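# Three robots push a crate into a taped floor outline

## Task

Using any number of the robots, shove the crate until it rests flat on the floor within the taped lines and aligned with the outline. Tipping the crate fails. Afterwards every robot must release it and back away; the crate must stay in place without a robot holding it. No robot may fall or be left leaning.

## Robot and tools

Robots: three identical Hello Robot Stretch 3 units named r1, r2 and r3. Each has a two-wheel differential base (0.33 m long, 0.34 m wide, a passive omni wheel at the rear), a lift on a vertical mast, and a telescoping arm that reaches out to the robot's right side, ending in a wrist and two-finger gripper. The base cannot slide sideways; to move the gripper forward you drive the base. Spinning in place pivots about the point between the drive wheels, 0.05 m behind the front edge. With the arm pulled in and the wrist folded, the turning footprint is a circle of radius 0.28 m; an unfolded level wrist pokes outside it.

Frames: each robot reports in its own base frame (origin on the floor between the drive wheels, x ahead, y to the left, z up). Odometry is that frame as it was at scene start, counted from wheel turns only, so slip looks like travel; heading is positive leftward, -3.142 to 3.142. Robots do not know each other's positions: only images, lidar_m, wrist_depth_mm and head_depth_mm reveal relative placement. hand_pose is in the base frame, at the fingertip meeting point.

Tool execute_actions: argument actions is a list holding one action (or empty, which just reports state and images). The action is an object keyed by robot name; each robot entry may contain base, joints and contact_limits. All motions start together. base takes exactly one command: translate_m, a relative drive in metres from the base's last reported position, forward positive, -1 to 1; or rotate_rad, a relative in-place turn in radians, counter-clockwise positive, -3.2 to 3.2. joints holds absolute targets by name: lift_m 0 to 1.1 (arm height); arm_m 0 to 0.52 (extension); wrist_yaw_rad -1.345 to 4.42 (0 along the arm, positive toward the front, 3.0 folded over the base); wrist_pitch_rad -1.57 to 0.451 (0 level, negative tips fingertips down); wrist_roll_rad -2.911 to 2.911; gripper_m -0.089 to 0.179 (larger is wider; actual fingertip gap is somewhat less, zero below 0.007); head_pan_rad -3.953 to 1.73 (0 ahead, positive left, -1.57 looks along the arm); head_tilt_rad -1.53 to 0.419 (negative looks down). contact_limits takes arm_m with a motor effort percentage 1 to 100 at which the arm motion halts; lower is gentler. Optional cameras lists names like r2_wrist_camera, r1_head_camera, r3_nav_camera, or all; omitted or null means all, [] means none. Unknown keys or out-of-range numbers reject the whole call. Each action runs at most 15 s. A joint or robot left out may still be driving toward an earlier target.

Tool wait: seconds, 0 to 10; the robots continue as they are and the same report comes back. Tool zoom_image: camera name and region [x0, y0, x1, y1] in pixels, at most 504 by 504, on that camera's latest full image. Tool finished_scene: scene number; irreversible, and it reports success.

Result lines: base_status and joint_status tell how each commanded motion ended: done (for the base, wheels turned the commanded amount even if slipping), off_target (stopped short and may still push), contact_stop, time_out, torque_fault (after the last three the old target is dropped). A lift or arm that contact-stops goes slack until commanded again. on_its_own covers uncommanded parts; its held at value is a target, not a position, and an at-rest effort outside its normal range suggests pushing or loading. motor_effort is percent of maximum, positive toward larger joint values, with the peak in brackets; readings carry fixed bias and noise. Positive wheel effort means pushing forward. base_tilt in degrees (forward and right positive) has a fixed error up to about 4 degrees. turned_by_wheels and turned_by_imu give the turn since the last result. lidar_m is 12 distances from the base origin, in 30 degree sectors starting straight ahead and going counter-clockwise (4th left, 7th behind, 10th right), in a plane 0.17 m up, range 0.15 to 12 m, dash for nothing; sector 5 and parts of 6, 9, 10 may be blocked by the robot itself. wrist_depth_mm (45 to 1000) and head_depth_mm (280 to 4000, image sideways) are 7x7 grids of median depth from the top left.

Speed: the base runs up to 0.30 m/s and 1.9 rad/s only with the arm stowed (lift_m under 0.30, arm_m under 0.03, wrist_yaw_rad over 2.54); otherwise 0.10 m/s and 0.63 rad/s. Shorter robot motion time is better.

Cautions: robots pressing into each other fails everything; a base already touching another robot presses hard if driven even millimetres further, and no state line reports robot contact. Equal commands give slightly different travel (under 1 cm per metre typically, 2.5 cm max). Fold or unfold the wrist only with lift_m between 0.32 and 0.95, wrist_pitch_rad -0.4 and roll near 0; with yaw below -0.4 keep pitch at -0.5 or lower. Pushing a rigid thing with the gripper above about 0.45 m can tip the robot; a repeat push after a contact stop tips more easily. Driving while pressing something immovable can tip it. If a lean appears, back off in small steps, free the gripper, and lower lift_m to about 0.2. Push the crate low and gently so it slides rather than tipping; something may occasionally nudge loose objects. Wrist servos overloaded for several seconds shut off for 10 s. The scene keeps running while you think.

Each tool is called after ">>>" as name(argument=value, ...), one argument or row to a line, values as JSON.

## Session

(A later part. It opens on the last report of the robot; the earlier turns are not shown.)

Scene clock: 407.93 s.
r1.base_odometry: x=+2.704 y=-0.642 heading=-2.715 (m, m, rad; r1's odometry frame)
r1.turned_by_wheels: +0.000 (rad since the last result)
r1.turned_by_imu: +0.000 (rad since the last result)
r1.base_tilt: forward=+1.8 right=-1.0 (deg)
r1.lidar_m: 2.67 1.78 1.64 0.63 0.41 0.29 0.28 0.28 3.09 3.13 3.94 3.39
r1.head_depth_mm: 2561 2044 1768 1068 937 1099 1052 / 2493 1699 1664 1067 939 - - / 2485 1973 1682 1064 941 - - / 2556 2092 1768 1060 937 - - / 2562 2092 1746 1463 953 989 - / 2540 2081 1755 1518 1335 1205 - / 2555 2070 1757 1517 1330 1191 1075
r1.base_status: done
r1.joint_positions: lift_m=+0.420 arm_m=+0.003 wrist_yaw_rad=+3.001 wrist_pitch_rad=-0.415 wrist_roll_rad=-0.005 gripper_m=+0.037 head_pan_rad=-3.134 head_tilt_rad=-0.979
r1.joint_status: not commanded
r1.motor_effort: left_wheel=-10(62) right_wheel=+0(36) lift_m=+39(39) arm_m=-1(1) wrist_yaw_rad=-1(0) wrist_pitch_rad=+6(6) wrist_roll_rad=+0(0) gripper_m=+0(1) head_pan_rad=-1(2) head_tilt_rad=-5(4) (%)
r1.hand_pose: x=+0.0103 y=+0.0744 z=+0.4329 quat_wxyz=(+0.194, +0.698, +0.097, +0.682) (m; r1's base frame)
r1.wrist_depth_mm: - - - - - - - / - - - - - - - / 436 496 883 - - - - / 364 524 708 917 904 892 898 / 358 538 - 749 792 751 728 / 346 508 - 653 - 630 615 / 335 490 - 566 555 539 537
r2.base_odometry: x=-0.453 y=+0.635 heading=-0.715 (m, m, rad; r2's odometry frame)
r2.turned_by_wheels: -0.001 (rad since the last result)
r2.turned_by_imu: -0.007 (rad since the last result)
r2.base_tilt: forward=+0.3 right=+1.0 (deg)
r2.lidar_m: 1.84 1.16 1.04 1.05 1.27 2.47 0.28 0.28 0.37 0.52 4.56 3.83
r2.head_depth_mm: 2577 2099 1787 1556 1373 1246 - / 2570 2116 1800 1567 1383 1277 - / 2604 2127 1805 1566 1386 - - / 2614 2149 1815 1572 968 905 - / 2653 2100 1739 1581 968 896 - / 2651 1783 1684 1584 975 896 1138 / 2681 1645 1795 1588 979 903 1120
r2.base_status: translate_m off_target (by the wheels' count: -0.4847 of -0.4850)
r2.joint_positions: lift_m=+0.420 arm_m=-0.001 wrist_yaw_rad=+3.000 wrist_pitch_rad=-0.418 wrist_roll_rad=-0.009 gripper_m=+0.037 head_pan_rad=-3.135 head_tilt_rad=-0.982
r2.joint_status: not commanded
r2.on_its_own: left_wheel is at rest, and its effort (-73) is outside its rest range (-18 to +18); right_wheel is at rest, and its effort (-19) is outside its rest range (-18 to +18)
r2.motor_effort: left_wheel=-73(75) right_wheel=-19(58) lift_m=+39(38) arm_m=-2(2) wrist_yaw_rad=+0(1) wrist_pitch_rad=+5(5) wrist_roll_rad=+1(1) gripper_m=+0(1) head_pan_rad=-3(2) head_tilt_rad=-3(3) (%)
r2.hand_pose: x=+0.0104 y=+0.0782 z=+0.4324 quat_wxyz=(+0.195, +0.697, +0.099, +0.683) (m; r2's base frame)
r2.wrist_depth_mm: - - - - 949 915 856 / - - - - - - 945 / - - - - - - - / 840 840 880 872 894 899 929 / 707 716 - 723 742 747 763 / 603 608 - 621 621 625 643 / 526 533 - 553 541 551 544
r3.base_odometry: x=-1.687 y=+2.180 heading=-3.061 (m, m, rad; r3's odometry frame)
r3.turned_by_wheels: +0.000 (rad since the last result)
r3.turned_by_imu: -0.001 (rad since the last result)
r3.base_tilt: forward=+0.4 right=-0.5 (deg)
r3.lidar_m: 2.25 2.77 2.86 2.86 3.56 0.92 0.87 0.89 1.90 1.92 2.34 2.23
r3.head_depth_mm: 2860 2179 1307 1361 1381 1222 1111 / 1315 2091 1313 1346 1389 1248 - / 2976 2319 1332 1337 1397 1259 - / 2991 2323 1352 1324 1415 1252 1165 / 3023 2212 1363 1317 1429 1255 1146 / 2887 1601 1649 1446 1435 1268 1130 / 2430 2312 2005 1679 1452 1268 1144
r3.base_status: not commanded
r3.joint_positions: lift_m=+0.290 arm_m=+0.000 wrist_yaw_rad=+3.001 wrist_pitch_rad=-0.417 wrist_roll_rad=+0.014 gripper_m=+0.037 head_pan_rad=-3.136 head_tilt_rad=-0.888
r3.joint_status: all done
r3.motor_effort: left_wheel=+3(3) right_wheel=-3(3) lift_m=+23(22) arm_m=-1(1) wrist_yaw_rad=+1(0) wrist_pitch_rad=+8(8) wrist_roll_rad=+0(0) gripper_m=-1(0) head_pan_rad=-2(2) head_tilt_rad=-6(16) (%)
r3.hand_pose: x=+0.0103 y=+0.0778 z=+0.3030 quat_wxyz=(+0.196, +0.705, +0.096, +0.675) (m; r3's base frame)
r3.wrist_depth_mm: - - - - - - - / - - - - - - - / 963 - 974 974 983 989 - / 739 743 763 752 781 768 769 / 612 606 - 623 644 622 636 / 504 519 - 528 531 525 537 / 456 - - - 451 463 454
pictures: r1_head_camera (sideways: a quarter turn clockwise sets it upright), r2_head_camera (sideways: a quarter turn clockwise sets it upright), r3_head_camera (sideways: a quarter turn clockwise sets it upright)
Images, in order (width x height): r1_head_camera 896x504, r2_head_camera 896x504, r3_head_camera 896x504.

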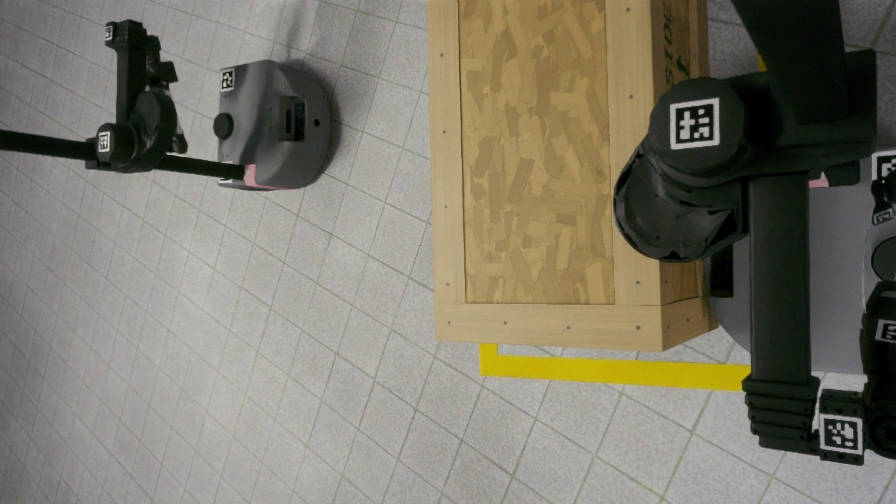

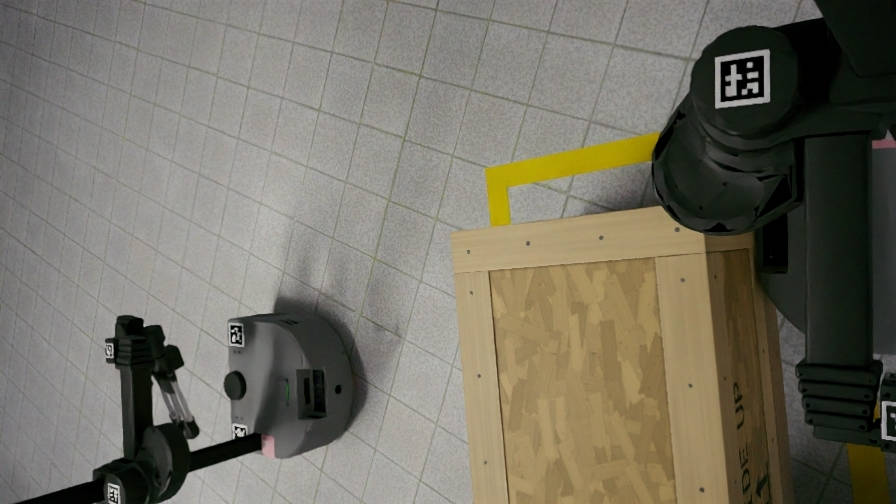

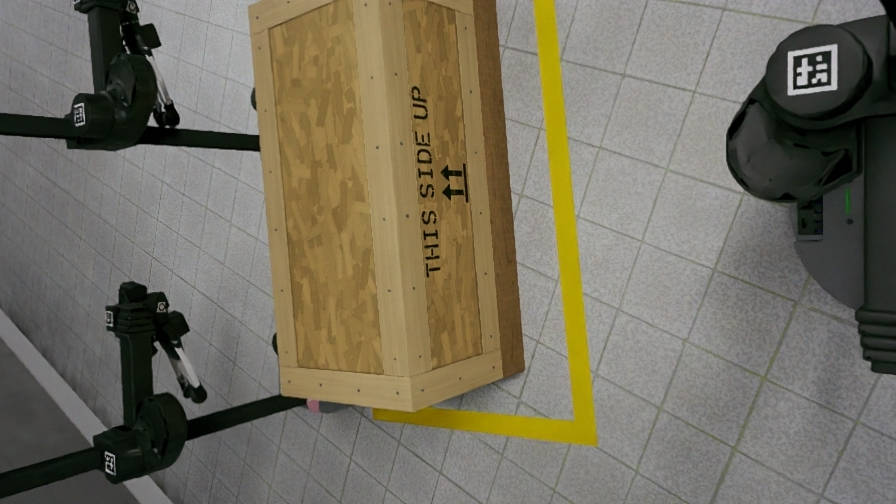

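>>> execute_actions(
  actions=[
    {"r1":{"base":{"translate_m":0.4},"joints":{"lift_m":0.29}},"r2":{"base":{"translate_m":0.4},"joints":{"lift_m":0.29}}},
  ],
  cameras=["r1_head_camera","r2_head_camera"],
)

Scene clock: 417.97 s.
r1.base_odometry: x=+2.340 y=-0.807 heading=-2.715 (m, m, rad; r1's odometry frame)
r1.turned_by_wheels: +0.000 (rad since the last result)
r1.turned_by_imu: -0.001 (rad since the last result)
r1.base_tilt: forward=+1.9 right=-1.0 (deg)
r1.lidar_m: 2.43 1.62 1.49 0.61 0.98 0.70 0.67 3.49 3.25 3.30 4.13 3.03
r1.head_depth_mm: 2499 2104 1237 1170 1341 1213 1056 / 2344 1927 1233 1158 1338 1214 - / 2345 1944 1238 1149 1337 - - / 2546 2102 1233 1137 1334 1232 - / 2573 2071 1289 1236 1334 1211 - / 2531 2073 1754 1513 1330 1188 - / 2541 2071 1744 1511 1335 1191 1078
r1.base_status: done
r1.joint_positions: lift_m=+0.290 arm_m=+0.003 wrist_yaw_rad=+3.001 wrist_pitch_rad=-0.415 wrist_roll_rad=-0.005 gripper_m=+0.037 head_pan_rad=-3.134 head_tilt_rad=-0.979
r1.joint_status: all done
r1.motor_effort: left_wheel=-2(10) right_wheel=+2(10) lift_m=+21(32) arm_m=-1(1) wrist_yaw_rad=+0(1) wrist_pitch_rad=+6(6) wrist_roll_rad=+0(0) gripper_m=+0(0) head_pan_rad=-1(1) head_tilt_rad=-5(4) (%)
r1.hand_pose: x=+0.0103 y=+0.0744 z=+0.3036 quat_wxyz=(+0.194, +0.698, +0.097, +0.682) (m; r1's base frame)
r1.wrist_depth_mm: - - - - - - - / - - - - - - - / - - 647 913 941 918 885 / 808 785 581 687 721 691 699 / 634 627 - 603 599 568 552 / 537 521 - 515 - 487 474 / 446 471 - - 426 413 410
r2.base_odometry: x=-0.151 y=+0.372 heading=-0.715 (m, m, rad; r2's odometry frame)
r2.turned_by_wheels: +0.000 (rad since the last result)
r2.turned_by_imu: +0.003 (rad since the last result)
r2.base_tilt: forward=+0.3 right=+0.9 (deg)
r2.lidar_m: 1.58 1.00 0.91 0.91 1.11 2.16 0.68 0.69 0.89 0.49 4.75 3.52
r2.head_depth_mm: 2581 2106 1799 1557 1379 1229 1145 / 2569 2114 1792 1560 1378 1259 - / 2617 2132 1797 1569 1384 1274 - / 2624 2136 1288 1141 1347 1252 - / 2491 1983 1272 1145 1349 1252 - / 2400 1942 1276 1145 1362 1257 1147 / 2498 2173 1286 1134 1339 1250 1133
r2.base_status: done
r2.joint_positions: lift_m=+0.290 arm_m=-0.001 wrist_yaw_rad=+3.000 wrist_pitch_rad=-0.418 wrist_roll_rad=-0.009 gripper_m=+0.037 head_pan_rad=-3.135 head_tilt_rad=-0.982
r2.joint_status: all done
r2.motor_effort: left_wheel=+1(60) right_wheel=+0(17) lift_m=+24(38) arm_m=-2(1) wrist_yaw_rad=+1(0) wrist_pitch_rad=+5(5) wrist_roll_rad=+1(1) gripper_m=-1(0) head_pan_rad=-3(3) head_tilt_rad=-2(3) (%)
r2.hand_pose: x=+0.0104 y=+0.0782 z=+0.3030 quat_wxyz=(+0.195, +0.697, +0.099, +0.683) (m; r2's base frame)
r2.wrist_depth_mm: - - 924 875 818 788 760 / - - - 957 902 861 829 / 825 826 857 843 877 883 843 / 645 660 674 672 688 699 701 / 540 542 - 552 574 574 579 / 463 493 - - 475 480 488 / - - - - 416 418 426
r3.base_odometry: x=-1.687 y=+2.180 heading=-3.061 (m, m, rad; r3's odometry frame)
r3.turned_by_wheels: +0.000 (rad since the last result)
r3.turned_by_imu: -0.001 (rad since the last result)
r3.base_tilt: forward=+0.4 right=-0.6 (deg)
r3.lidar_m: 2.24 2.77 2.86 2.85 3.58 0.92 0.87 0.89 1.90 1.92 2.36 2.23
r3.head_depth_mm: 2824 2240 1307 1357 1385 1224 1114 / 2876 2009 1319 1348 1384 1250 - / 2845 2251 1341 1333 1399 1260 - / 3025 2320 1354 1321 1420 1249 1163 / 3039 2005 1365 1313 1428 1259 1150 / 2809 2264 1822 1448 1433 1261 1134 / 2584 2443 1991 1664 1449 1279 1140
r3.base_status: not commanded
r3.joint_positions: lift_m=+0.290 arm_m=+0.000 wrist_yaw_rad=+3.001 wrist_pitch_rad=-0.417 wrist_roll_rad=+0.014 gripper_m=+0.037 head_pan_rad=-3.136 head_tilt_rad=-0.888
r3.joint_status: not commanded
r3.motor_effort: left_wheel=+2(3) right_wheel=-3(3) lift_m=+22(22) arm_m=-1(1) wrist_yaw_rad=-1(0) wrist_pitch_rad=+8(8) wrist_roll_rad=+0(0) gripper_m=+0(0) head_pan_rad=-3(3) head_tilt_rad=-5(4) (%)
r3.hand_pose: x=+0.0103 y=+0.0778 z=+0.3030 quat_wxyz=(+0.196, +0.705, +0.096, +0.675) (m; r3's base frame)
r3.wrist_depth_mm: - - - - - - - / - - - - - - - / 945 - 973 999 - - - / 744 733 744 777 761 783 794 / 607 616 - 629 641 624 640 / 513 513 - 540 526 530 529 / 458 - - - 451 456 462
pictures: r1_head_camera (sideways: a quarter turn clockwise sets it upright), r2_head_camera (sideways: a quarter turn clockwise sets it upright)
Images, in order (width x height): r1_head_camera 896x504, r2_head_camera 896x504.

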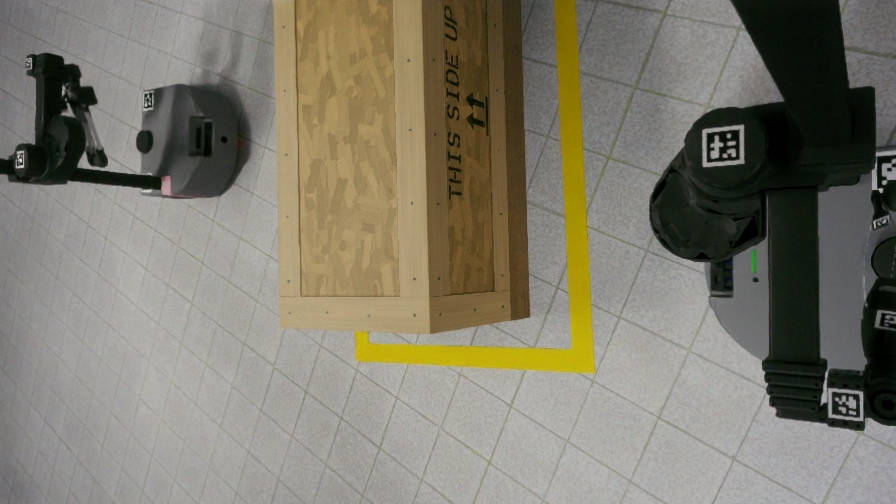

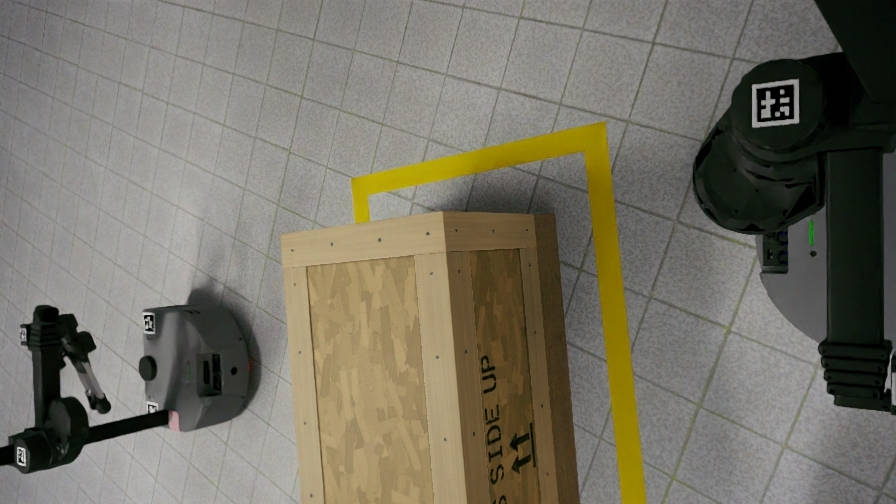

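>>> finished_scene(
  scene=2,
)

The scene is finished: the task was done.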